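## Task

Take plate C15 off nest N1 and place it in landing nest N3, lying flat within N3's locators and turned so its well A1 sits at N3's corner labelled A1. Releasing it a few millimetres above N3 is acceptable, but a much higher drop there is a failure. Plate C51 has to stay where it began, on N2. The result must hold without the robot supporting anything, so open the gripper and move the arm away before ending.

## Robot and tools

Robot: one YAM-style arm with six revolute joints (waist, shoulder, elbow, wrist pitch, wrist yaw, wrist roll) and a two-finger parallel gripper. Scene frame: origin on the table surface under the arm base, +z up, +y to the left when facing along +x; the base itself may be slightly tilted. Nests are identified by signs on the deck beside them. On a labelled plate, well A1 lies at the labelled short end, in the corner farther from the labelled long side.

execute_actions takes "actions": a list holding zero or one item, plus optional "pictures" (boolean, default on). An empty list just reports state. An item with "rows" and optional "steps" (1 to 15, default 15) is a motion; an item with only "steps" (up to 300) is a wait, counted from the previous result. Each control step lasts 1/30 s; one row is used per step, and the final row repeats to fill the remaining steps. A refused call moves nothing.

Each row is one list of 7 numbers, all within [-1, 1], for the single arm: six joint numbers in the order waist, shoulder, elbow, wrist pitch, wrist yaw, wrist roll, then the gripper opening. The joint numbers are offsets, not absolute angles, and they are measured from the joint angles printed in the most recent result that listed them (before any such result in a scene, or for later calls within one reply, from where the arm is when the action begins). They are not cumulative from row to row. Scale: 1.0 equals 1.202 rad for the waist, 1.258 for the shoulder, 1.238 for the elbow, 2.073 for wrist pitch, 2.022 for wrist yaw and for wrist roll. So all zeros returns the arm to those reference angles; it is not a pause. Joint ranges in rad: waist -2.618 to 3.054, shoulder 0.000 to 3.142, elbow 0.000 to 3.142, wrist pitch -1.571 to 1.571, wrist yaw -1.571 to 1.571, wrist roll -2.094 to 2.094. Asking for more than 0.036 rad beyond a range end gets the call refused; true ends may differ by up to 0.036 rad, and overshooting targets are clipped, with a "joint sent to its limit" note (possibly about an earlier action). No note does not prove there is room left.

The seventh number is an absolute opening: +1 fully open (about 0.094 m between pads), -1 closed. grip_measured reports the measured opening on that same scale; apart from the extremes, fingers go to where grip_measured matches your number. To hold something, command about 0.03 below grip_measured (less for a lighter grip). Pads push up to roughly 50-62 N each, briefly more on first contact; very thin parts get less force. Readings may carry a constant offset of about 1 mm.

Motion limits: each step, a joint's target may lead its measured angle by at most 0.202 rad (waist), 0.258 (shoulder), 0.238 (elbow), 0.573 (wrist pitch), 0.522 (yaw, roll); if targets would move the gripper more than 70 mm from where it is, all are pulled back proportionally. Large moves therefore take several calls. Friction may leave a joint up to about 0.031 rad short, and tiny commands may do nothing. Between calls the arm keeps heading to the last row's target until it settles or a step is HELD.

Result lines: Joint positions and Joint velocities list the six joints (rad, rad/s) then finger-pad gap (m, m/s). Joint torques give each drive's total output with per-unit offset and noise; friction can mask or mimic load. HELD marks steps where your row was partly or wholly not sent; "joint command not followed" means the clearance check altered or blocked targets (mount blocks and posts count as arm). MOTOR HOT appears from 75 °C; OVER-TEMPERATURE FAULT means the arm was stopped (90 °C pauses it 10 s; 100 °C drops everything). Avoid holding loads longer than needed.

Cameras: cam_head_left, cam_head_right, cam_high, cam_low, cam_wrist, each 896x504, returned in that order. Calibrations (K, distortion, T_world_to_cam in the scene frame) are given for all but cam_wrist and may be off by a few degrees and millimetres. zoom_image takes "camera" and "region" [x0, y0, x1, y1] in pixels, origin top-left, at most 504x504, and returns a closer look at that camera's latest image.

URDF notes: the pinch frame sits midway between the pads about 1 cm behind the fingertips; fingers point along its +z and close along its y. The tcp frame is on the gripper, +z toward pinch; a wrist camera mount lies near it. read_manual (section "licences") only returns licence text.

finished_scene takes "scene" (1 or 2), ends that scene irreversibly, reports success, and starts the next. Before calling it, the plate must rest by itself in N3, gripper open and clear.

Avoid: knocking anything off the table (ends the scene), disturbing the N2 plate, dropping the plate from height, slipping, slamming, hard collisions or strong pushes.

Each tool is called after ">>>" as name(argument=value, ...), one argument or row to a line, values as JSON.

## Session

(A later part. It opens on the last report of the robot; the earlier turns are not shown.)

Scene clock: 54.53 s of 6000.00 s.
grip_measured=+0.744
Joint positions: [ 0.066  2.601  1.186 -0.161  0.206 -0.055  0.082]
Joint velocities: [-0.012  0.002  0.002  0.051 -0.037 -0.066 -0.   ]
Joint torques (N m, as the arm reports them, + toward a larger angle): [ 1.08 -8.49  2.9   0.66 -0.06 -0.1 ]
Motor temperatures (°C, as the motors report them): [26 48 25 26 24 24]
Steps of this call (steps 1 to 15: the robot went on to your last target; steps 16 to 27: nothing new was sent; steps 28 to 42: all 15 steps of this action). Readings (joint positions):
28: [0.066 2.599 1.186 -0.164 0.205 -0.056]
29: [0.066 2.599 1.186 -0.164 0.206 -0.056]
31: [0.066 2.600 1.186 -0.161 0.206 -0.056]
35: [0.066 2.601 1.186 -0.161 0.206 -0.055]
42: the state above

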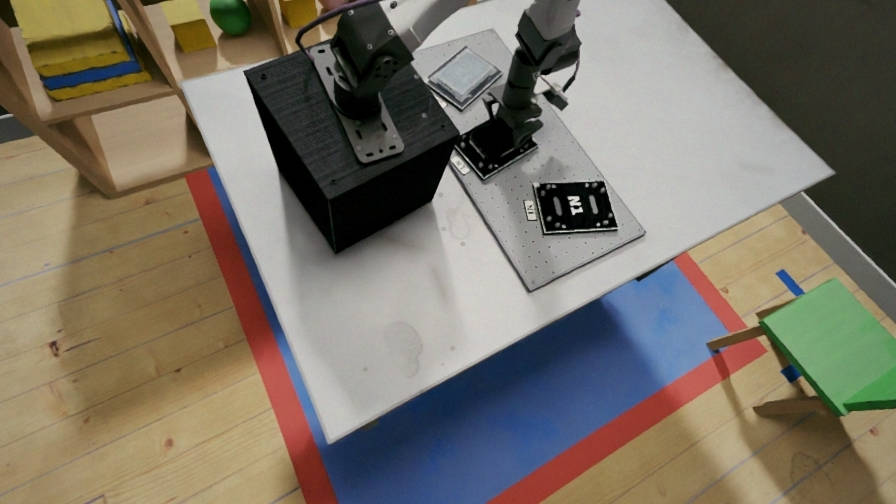

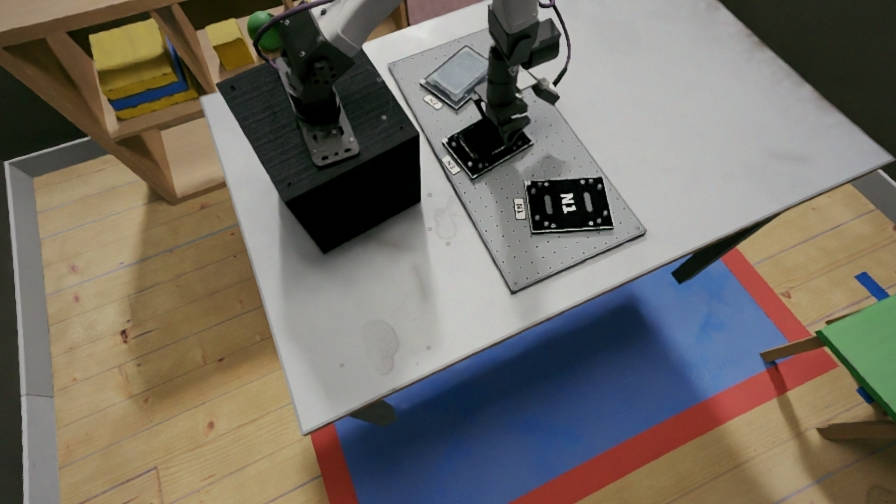

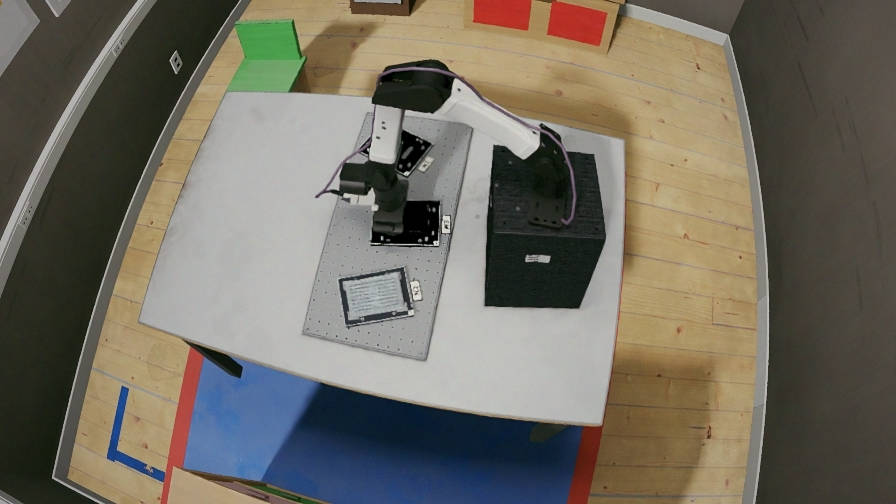

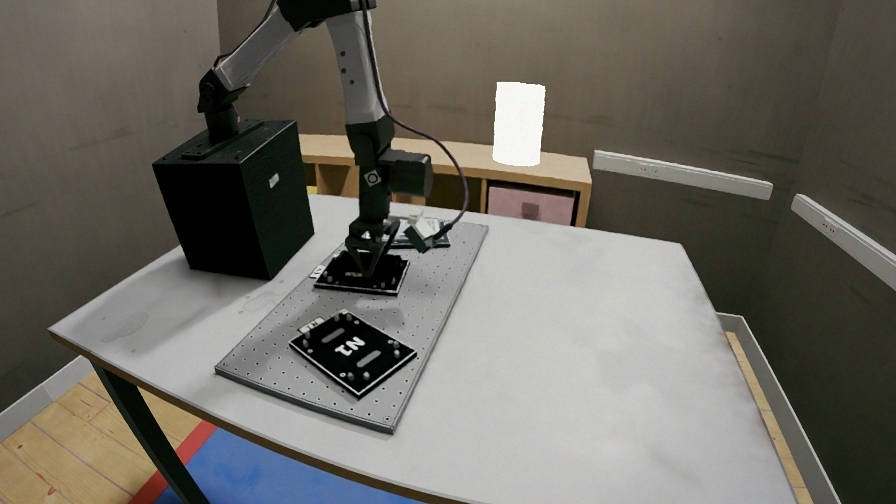

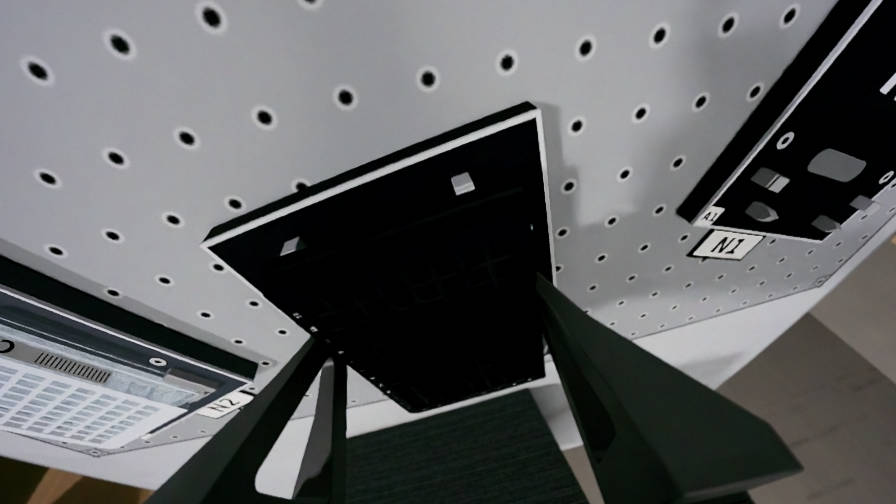

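>>> execute_actions(
  actions=[
    {"rows":[[0,-0.02,0,0,0,0,0.71],[0,-0.03,0,0,0,0,0.71],[0,-0.03,0,0,0,0,0.71],[0,-0.03,0,0,0,0,0.71],[0.005,-0.03,-0.015,0.005,0,0,0.71],[0.01,-0.03,-0.03,0.01,0,0,0.71],[0.012,-0.03,-0.035,0.015,0,0,0.71]],"steps":15},
  ],
)

>>> zoom_image(
  camera="cam_head_right",
  region=[420,80,560,190],
)

Scene clock: 59.03 s of 6000.00 s.
grip_measured=+0.744
Joint positions: [ 0.073  2.589  1.157 -0.142  0.206 -0.055  0.082]
Joint velocities: [-0.002  0.007 -0.007  0.037 -0.037 -0.022  0.001]
Joint torques (N m, as the arm reports them, + toward a larger angle): [  1.64 -13.2    1.74   0.48  -0.03  -0.09]
Motor temperatures (°C, as the motors report them): [26 47 25 26 24 24]
Steps of this call (steps 1 to 15: the robot went on to your last target; steps 16 to 90: nothing new was sent; then 1.00 s passed at rest; steps 91 to 105: all 15 steps of this action). Readings (joint positions):
91: [0.066 2.600 1.186 -0.161 0.206 -0.055]
92: [0.066 2.598 1.186 -0.162 0.206 -0.055]
94: [0.066 2.595 1.186 -0.162 0.206 -0.055]
98: [0.068 2.590 1.170 -0.146 0.206 -0.055]
105: the state above

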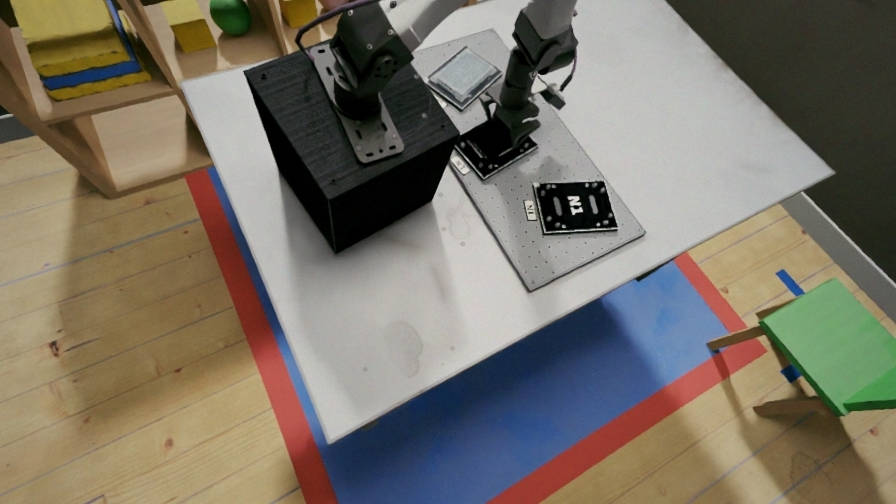

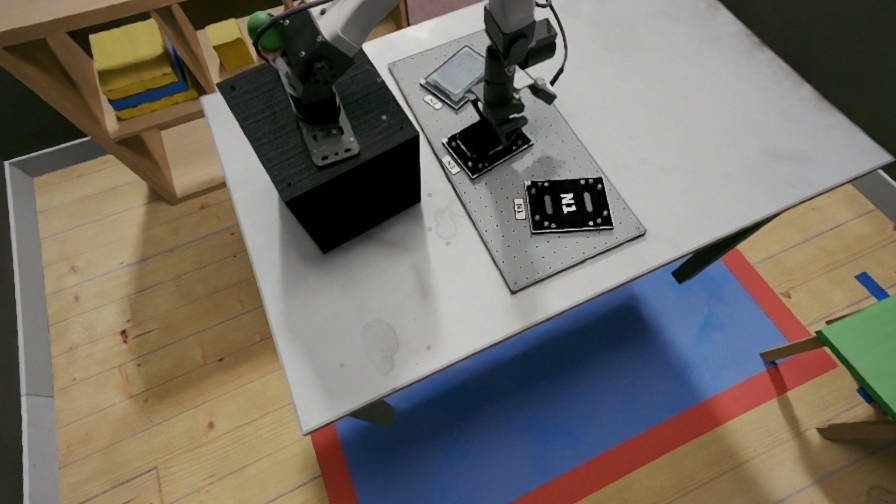

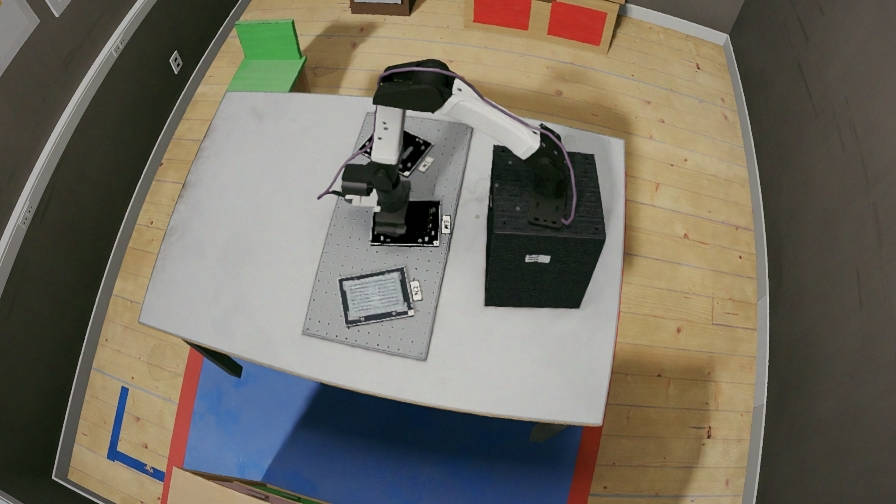

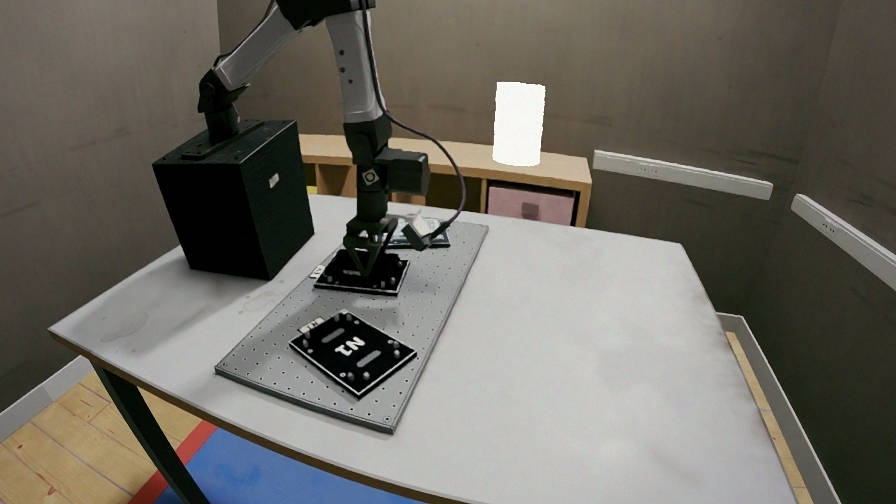

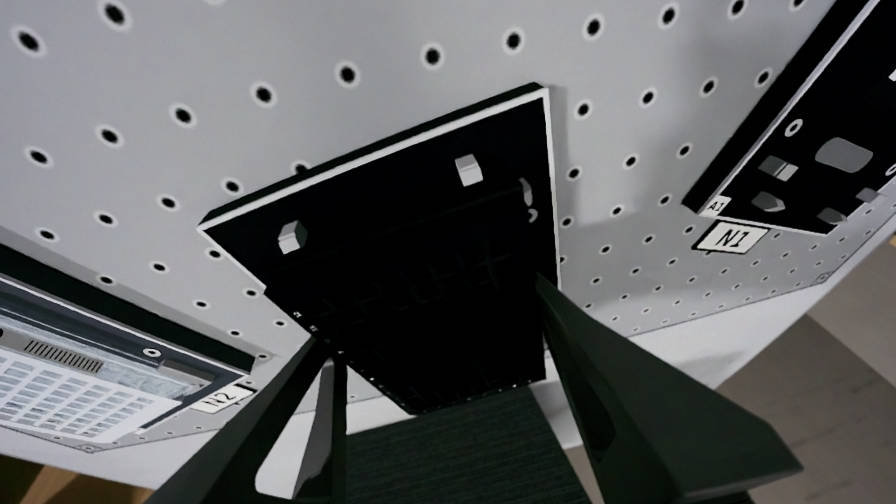

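Region (420, 80, 560, 190) of cam_head_right's 896x504 image, scaled by 3.600, with more detail than that image has; it fills the top 396 rows of this view, and the rest is white.

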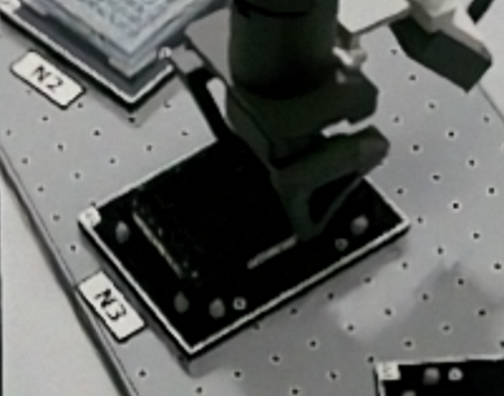

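>>> execute_actions(
  actions=[
    {"rows":[[0.005,0,0,0,0,0,0.71],[0.01,0,0,0,0,0,0.71],[0.01,0,0,0,0,0,0.71],[0.01,0,0,0,0,0,0.71],[0.01,0.015,0,0,0,0,0.71],[0.01,0.022,0,0.005,0,0,0.71],[0.01,0.028,0,0.01,0,0,0.71],[0.01,0.034,0.01,0.012,0,0,0.71]],"steps":15},
  ],
)

>>> zoom_image(
  camera="cam_head_right",
  region=[420,80,560,190],
)

Scene clock: 60.93 s of 6000.00 s.
grip_measured=+0.744
Joint positions: [ 0.076  2.605  1.157 -0.127  0.213 -0.058  0.082]
Joint velocities: [-0.002 -0.012 -0.007 -0.022 -0.037  0.051  0.   ]
Joint torques (N m, as the arm reports them, + toward a larger angle): [ 1.71 -9.15  3.64  0.53 -0.09 -0.05]
Motor temperatures (°C, as the motors report them): [26 47 25 27 24 24]
Steps of this call (steps 1 to 15: the robot went on to your last target; steps 16 to 42: nothing new was sent; steps 43 to 57: all 15 steps of this action). Readings (joint positions):
43: [0.073 2.589 1.157 -0.140 0.206 -0.055]
44: [0.073 2.589 1.157 -0.140 0.206 -0.055]
46: [0.075 2.589 1.157 -0.140 0.206 -0.055]
50: [0.076 2.594 1.157 -0.137 0.208 -0.055]
57: the state above

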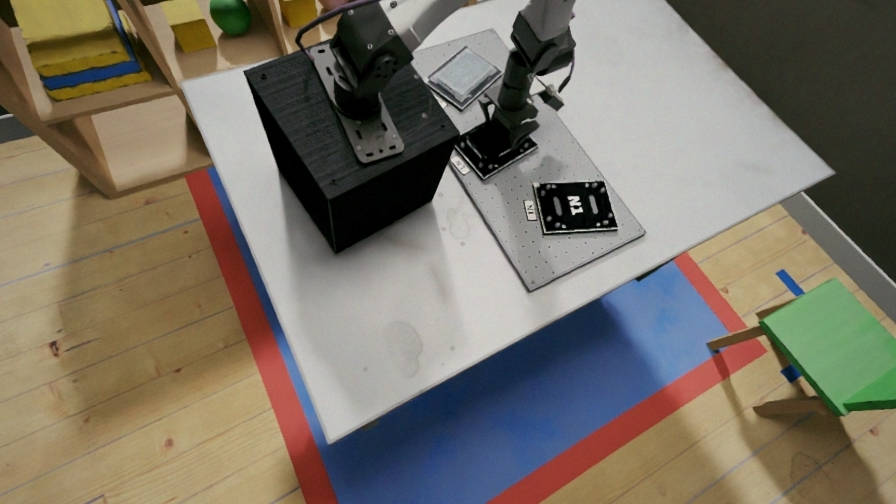

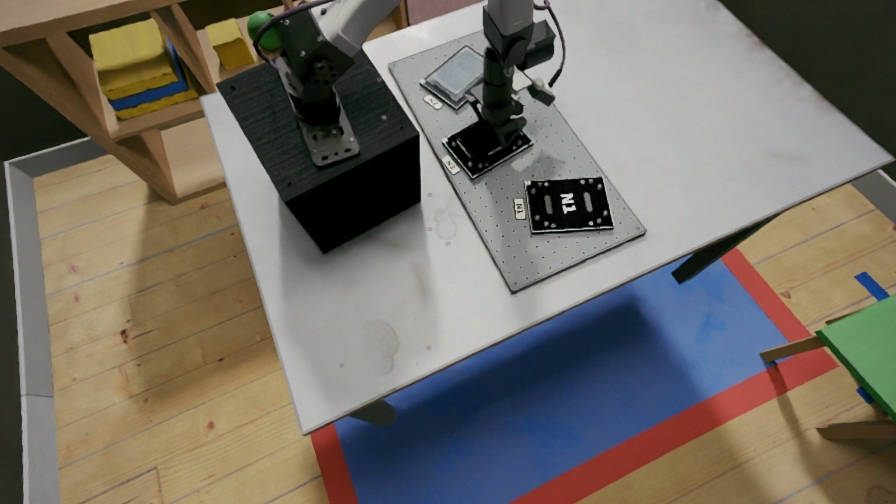

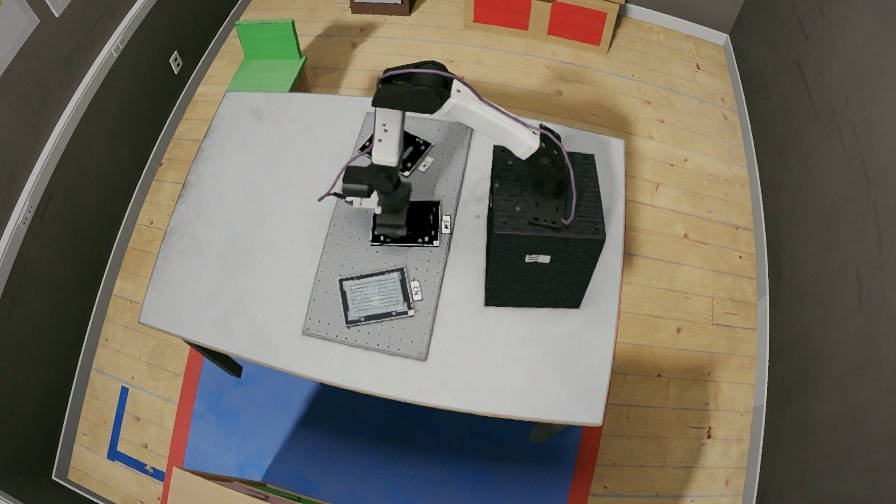

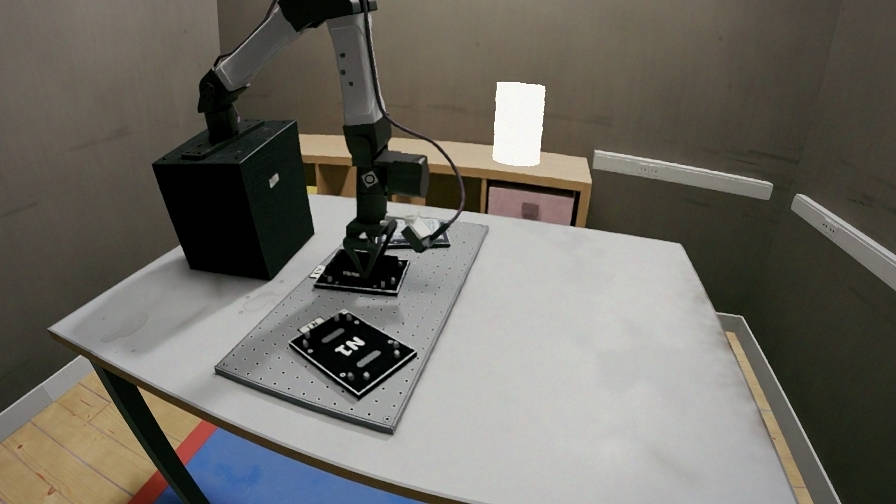

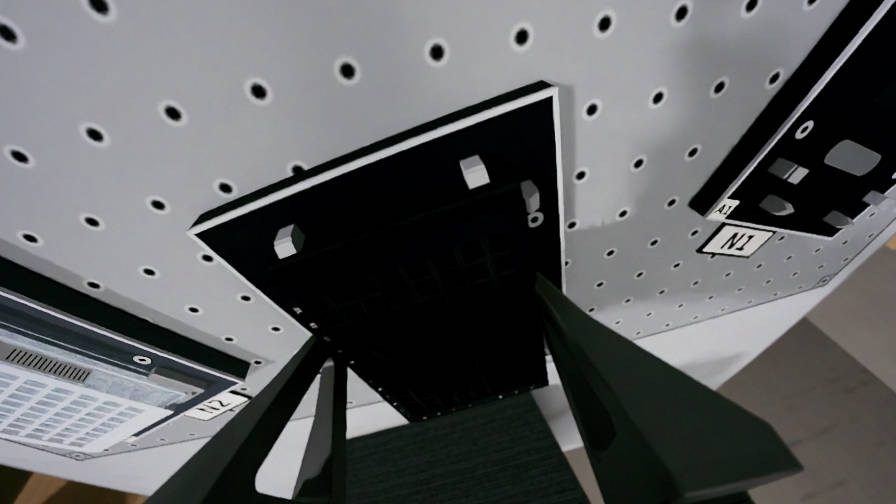

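Region (420, 80, 560, 190) of cam_head_right's 896x504 image, scaled by 3.600, with more detail than that image has; it fills the top 396 rows of this view, and the rest is white.

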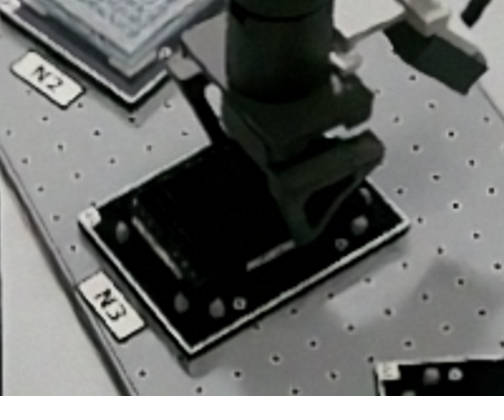

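>>> execute_actions(
  actions=[
    {"rows":[[0.008,-0.01,0,0,0,0,0.71],[0.014,-0.015,0.01,0,0,0,0.71],[0.014,-0.015,0.02,0,0,0,0.71],[0.014,-0.015,0.02,0,0,0,0.71],[0.014,0,0.02,0,0,0,0.71],[0.014,0.01,0.02,0,0,0,0.71],[0.014,0.018,0.02,0,0,0,0.71],[0.014,0.025,0.02,0,0,0,0.71]],"steps":15},
  ],
)

>>> zoom_image(
  camera="cam_low",
  region=[270,180,470,320],
)

Scene clock: 62.87 s of 6000.00 s.
grip_measured=+0.744
Joint positions: [ 0.082  2.605  1.162 -0.133  0.221 -0.06   0.082]
Joint velocities: [ 0.002 -0.002 -0.007  0.022  0.037  0.022  0.   ]
Joint torques (N m, as the arm reports them, + toward a larger angle): [ 1.95 -8.89  4.28  0.49 -0.11 -0.07]
Motor temperatures (°C, as the motors report them): [26 47 25 27 24 24]
Steps of this call (steps 1 to 15: the robot went on to your last target; steps 16 to 43: nothing new was sent; steps 44 to 58: all 15 steps of this action). Readings (joint positions):
44: [0.076 2.605 1.157 -0.127 0.213 -0.059]
45: [0.077 2.605 1.157 -0.127 0.214 -0.059]
47: [0.079 2.605 1.160 -0.130 0.218 -0.060]
51: [0.082 2.605 1.162 -0.133 0.221 -0.060]
58: the state above

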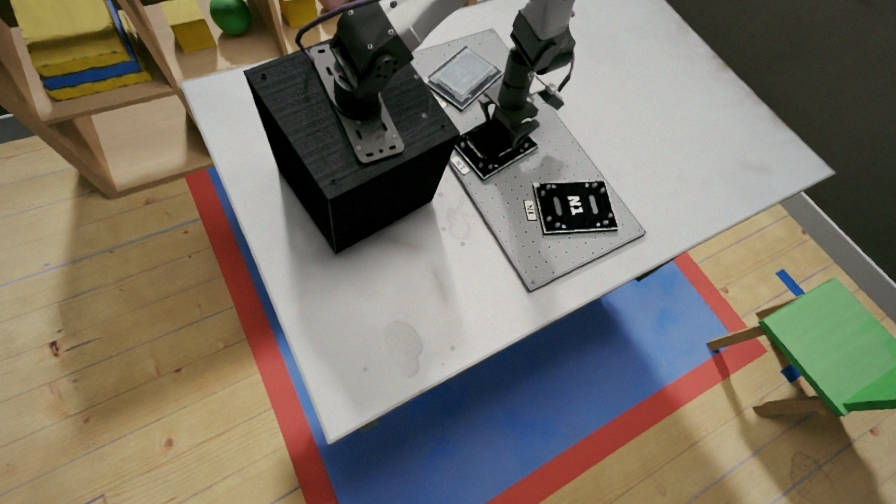

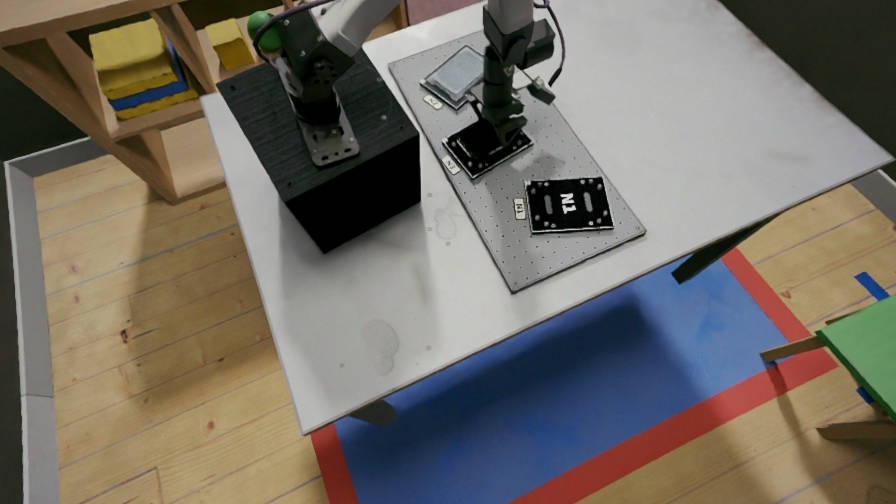

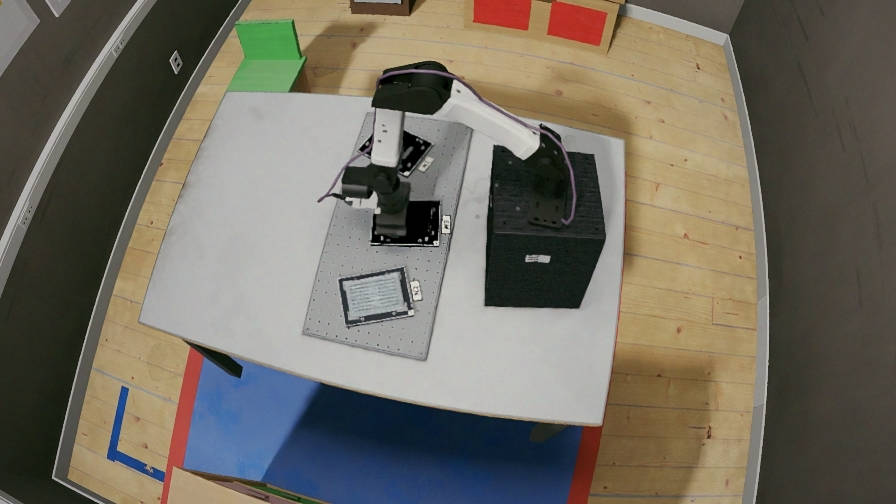

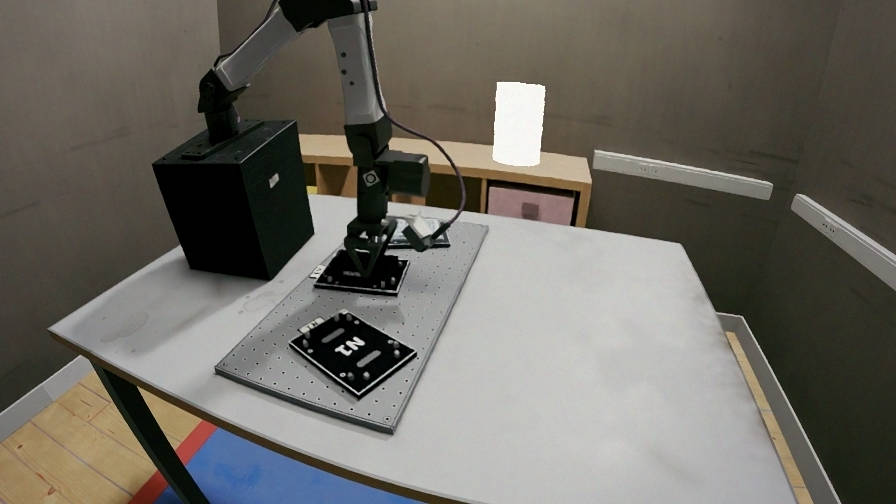

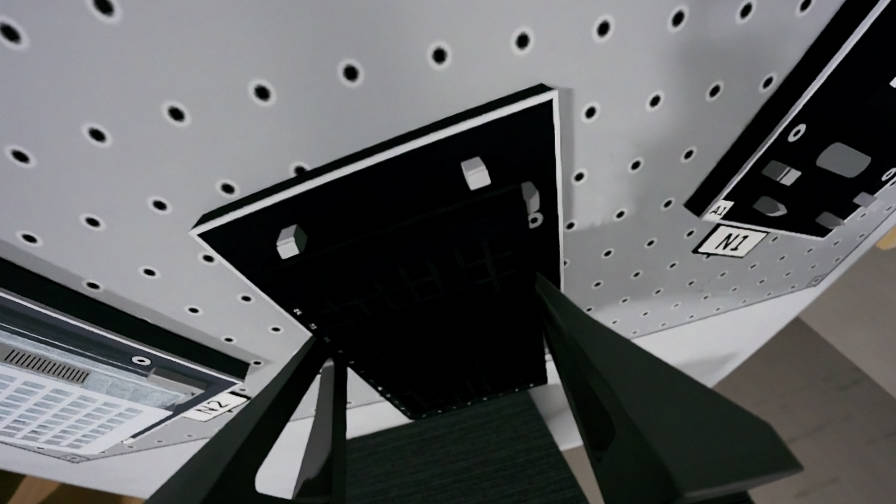

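Region (270, 180, 470, 320) of cam_low's 896x504 image, scaled by 2.520, with more detail than that image has; it fills the top 353 rows of this view, and the rest is white.

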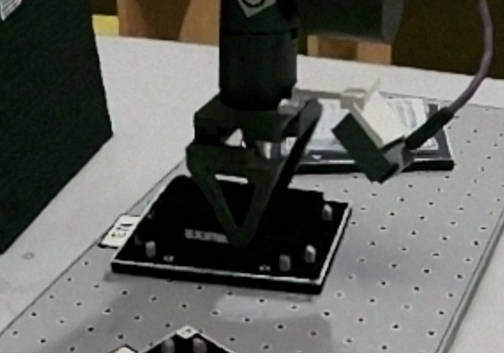

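>>> execute_actions(
  actions=[
    {"rows":[[0,-0.02,0,0,0,0,0.71],[0,-0.03,0,0,0,0,0.71],[0,-0.032,0,0,-0.005,0,0.71],[0,-0.032,0.01,0,-0.01,0,0.71],[0,-0.032,0.02,0,-0.015,0,0.71],[0,-0.032,0.028,0,-0.02,0,0.71]],"steps":15},
  ],
)

>>> zoom_image(
  camera="cam_wrist",
  region=[180,80,600,340],
)

>>> zoom_image(
  camera="cam_low",
  region=[300,230,420,310],
)

Scene clock: 65.50 s of 6000.00 s.
grip_measured=+0.744
Joint positions: [ 0.082  2.599  1.17  -0.153  0.215 -0.06   0.082]
Joint velocities: [-0.007 -0.007 -0.002 -0.007  0.066  0.007 -0.001]
Joint torques (N m, as the arm reports them, + toward a larger angle): [  1.17 -13.94   4.89   0.6   -0.46  -0.09]
Motor temperatures (°C, as the motors report them): [26 47 25 27 24 24]
Steps of this call (steps 1 to 15: the robot went on to your last target; steps 16 to 64: nothing new was sent; steps 65 to 79: all 15 steps of this action). Readings (joint positions):
65: [0.082 2.605 1.162 -0.133 0.222 -0.060]
66: [0.082 2.605 1.162 -0.133 0.222 -0.060]
68: [0.082 2.602 1.162 -0.135 0.222 -0.060]
72: [0.082 2.599 1.168 -0.148 0.216 -0.060]
79: the state above

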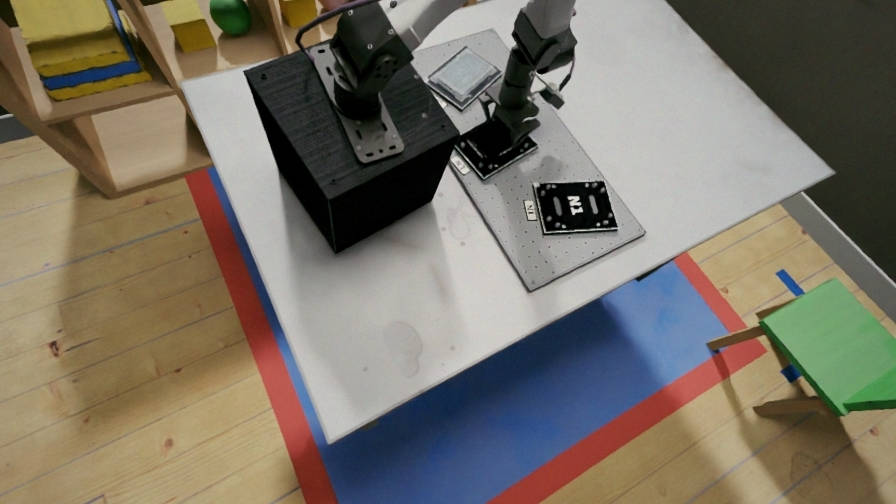

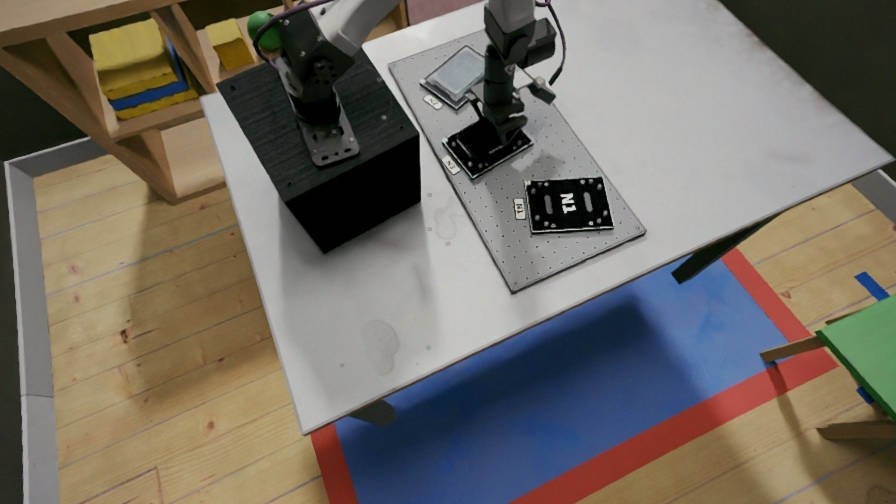

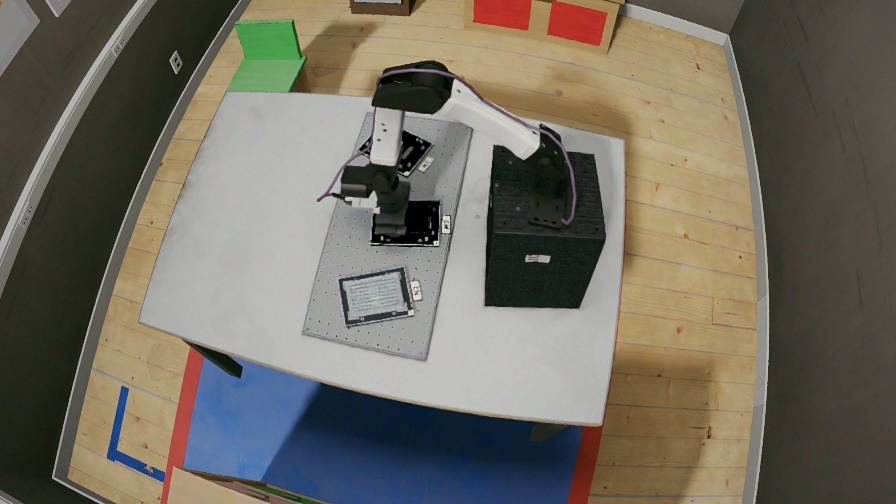

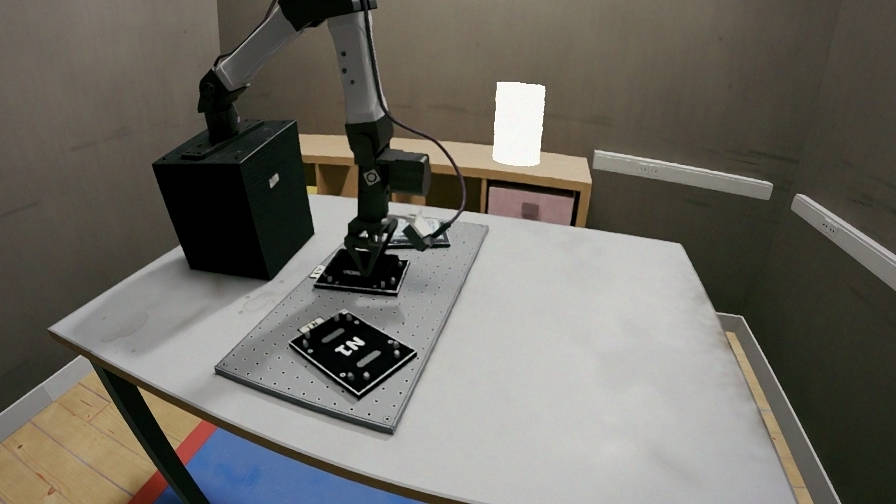

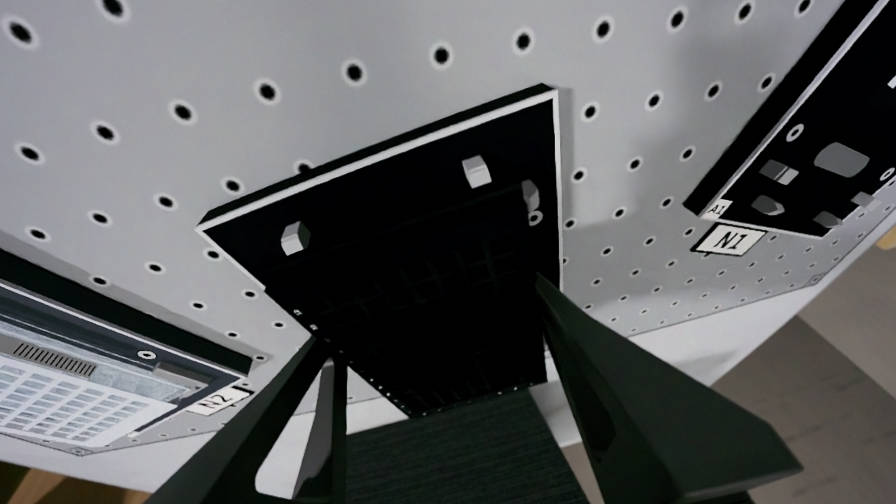

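Region (180, 80, 600, 340) of cam_wrist's 896x504 image, scaled by 1.200, with more detail than that image has; it fills the top 312 rows of this view, and the rest is white.

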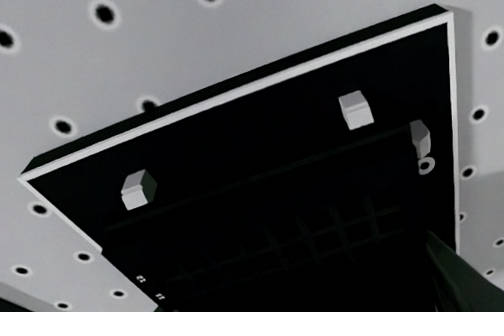

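Region (300, 230, 420, 310) of cam_low's 896x504 image, scaled by 4.200, with more detail than that image has.

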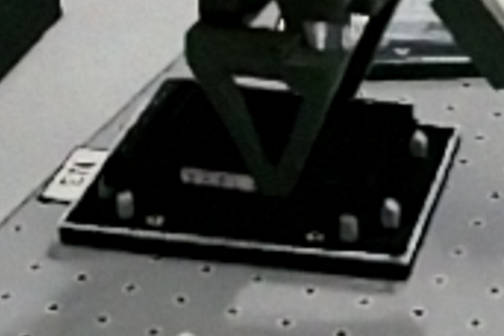

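>>> execute_actions(
  actions=[
    {"rows":[[0,-0.03,0,0,0,0,0.71],[0,-0.045,0,0,0,0,0.71],[0,-0.045,0,0,0,0,0.71],[0,-0.045,0,0,0,0,0.71],[0.004,-0.045,0.01,0,0,0,0.71],[0.008,-0.045,0.02,0,0,0,0.71],[0.008,-0.045,0.03,0,0,0,0.71]],"steps":15},
  ],
)

>>> zoom_image(
  camera="cam_wrist",
  region=[180,80,600,340],
)

>>> zoom_image(
  camera="cam_high",
  region=[350,170,470,270],
)

Scene clock: 67.40 s of 6000.00 s.
grip_measured=+0.744
Joint positions: [ 0.082  2.57   1.192 -0.156  0.217 -0.06   0.082]
Joint velocities: [-0.012 -0.022  0.022  0.051 -0.022  0.007 -0.001]
Joint torques (N m, as the arm reports them, + toward a larger angle): [  1.84 -13.57   4.21   0.54  -0.04  -0.09]
Motor temperatures (°C, as the motors report them): [26 47 25 27 24 24]
Steps of this call (steps 1 to 15: the robot went on to your last target; steps 16 to 42: nothing new was sent; steps 43 to 57: all 15 steps of this action). Readings (joint positions):
43: [0.082 2.599 1.170 -0.155 0.217 -0.060]
44: [0.082 2.597 1.170 -0.156 0.217 -0.060]
46: [0.082 2.588 1.170 -0.161 0.217 -0.060]
50: [0.082 2.573 1.181 -0.161 0.217 -0.060]
57: the state above

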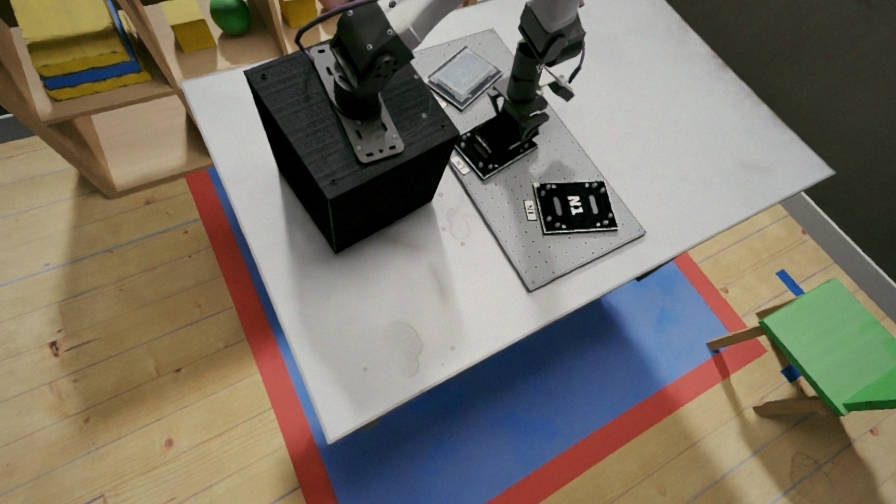

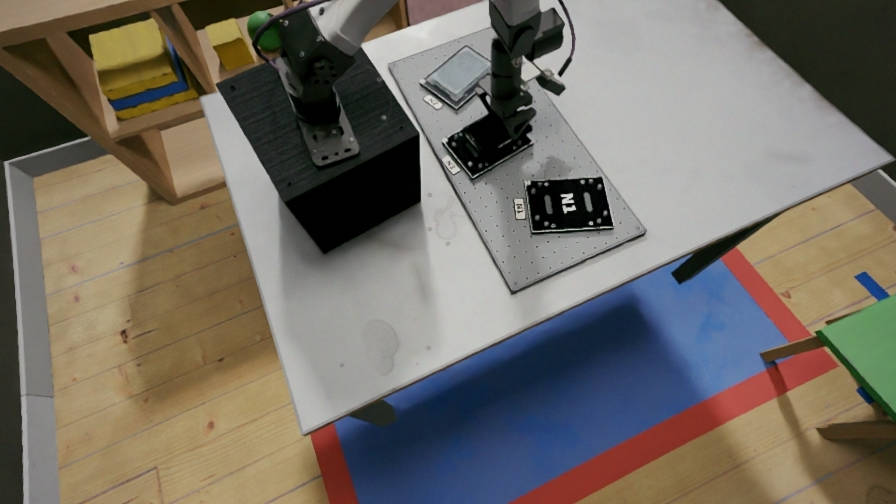

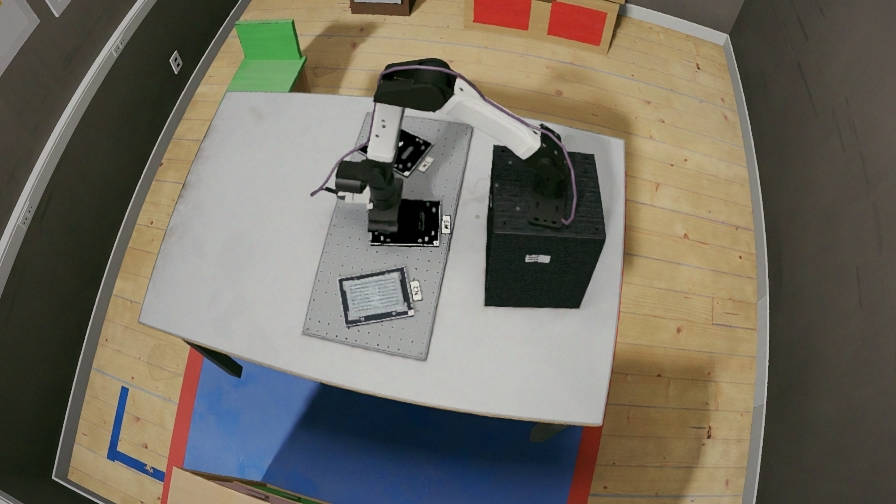

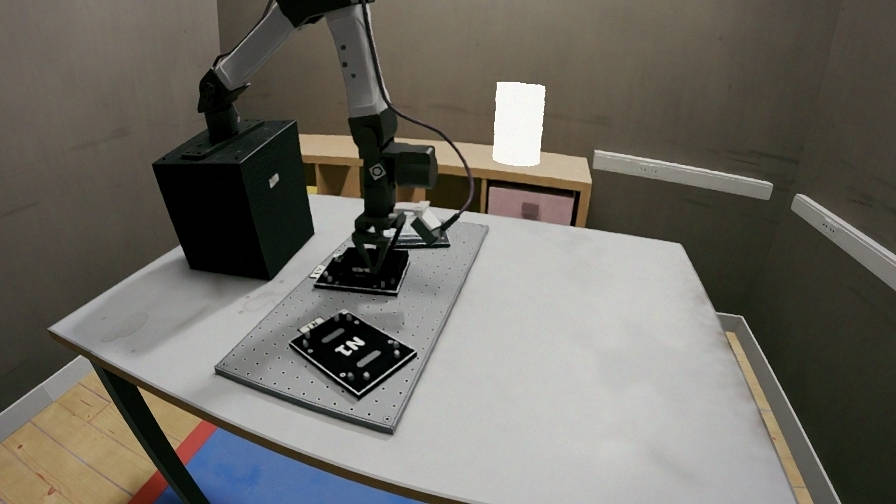

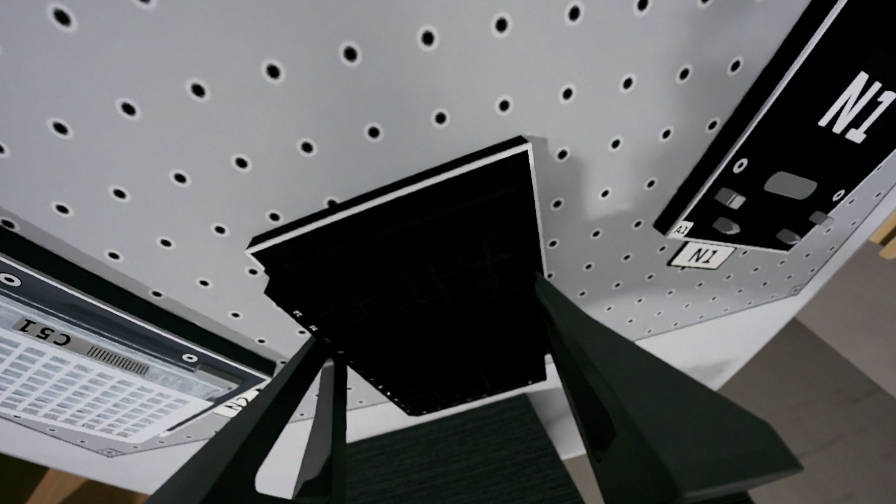

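Region (180, 80, 600, 340) of cam_wrist's 896x504 image, scaled by 1.200, with more detail than that image has; it fills the top 312 rows of this view, and the rest is white.

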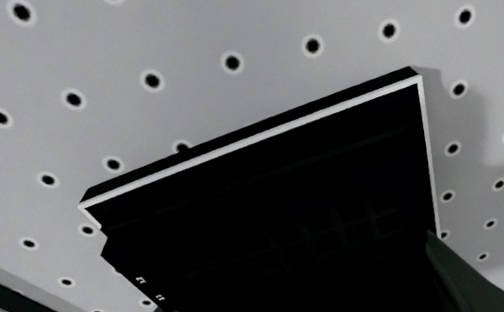

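Region (350, 170, 470, 270) of cam_high's 896x504 image, scaled by 4.200, with more detail than that image has.

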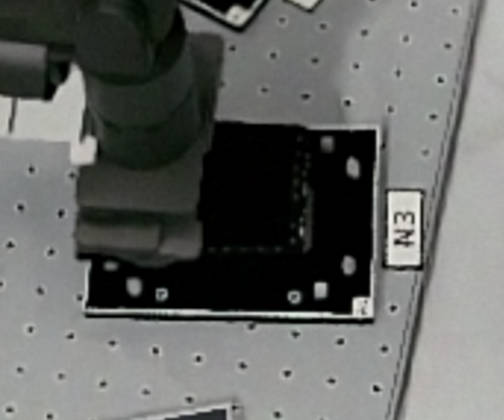

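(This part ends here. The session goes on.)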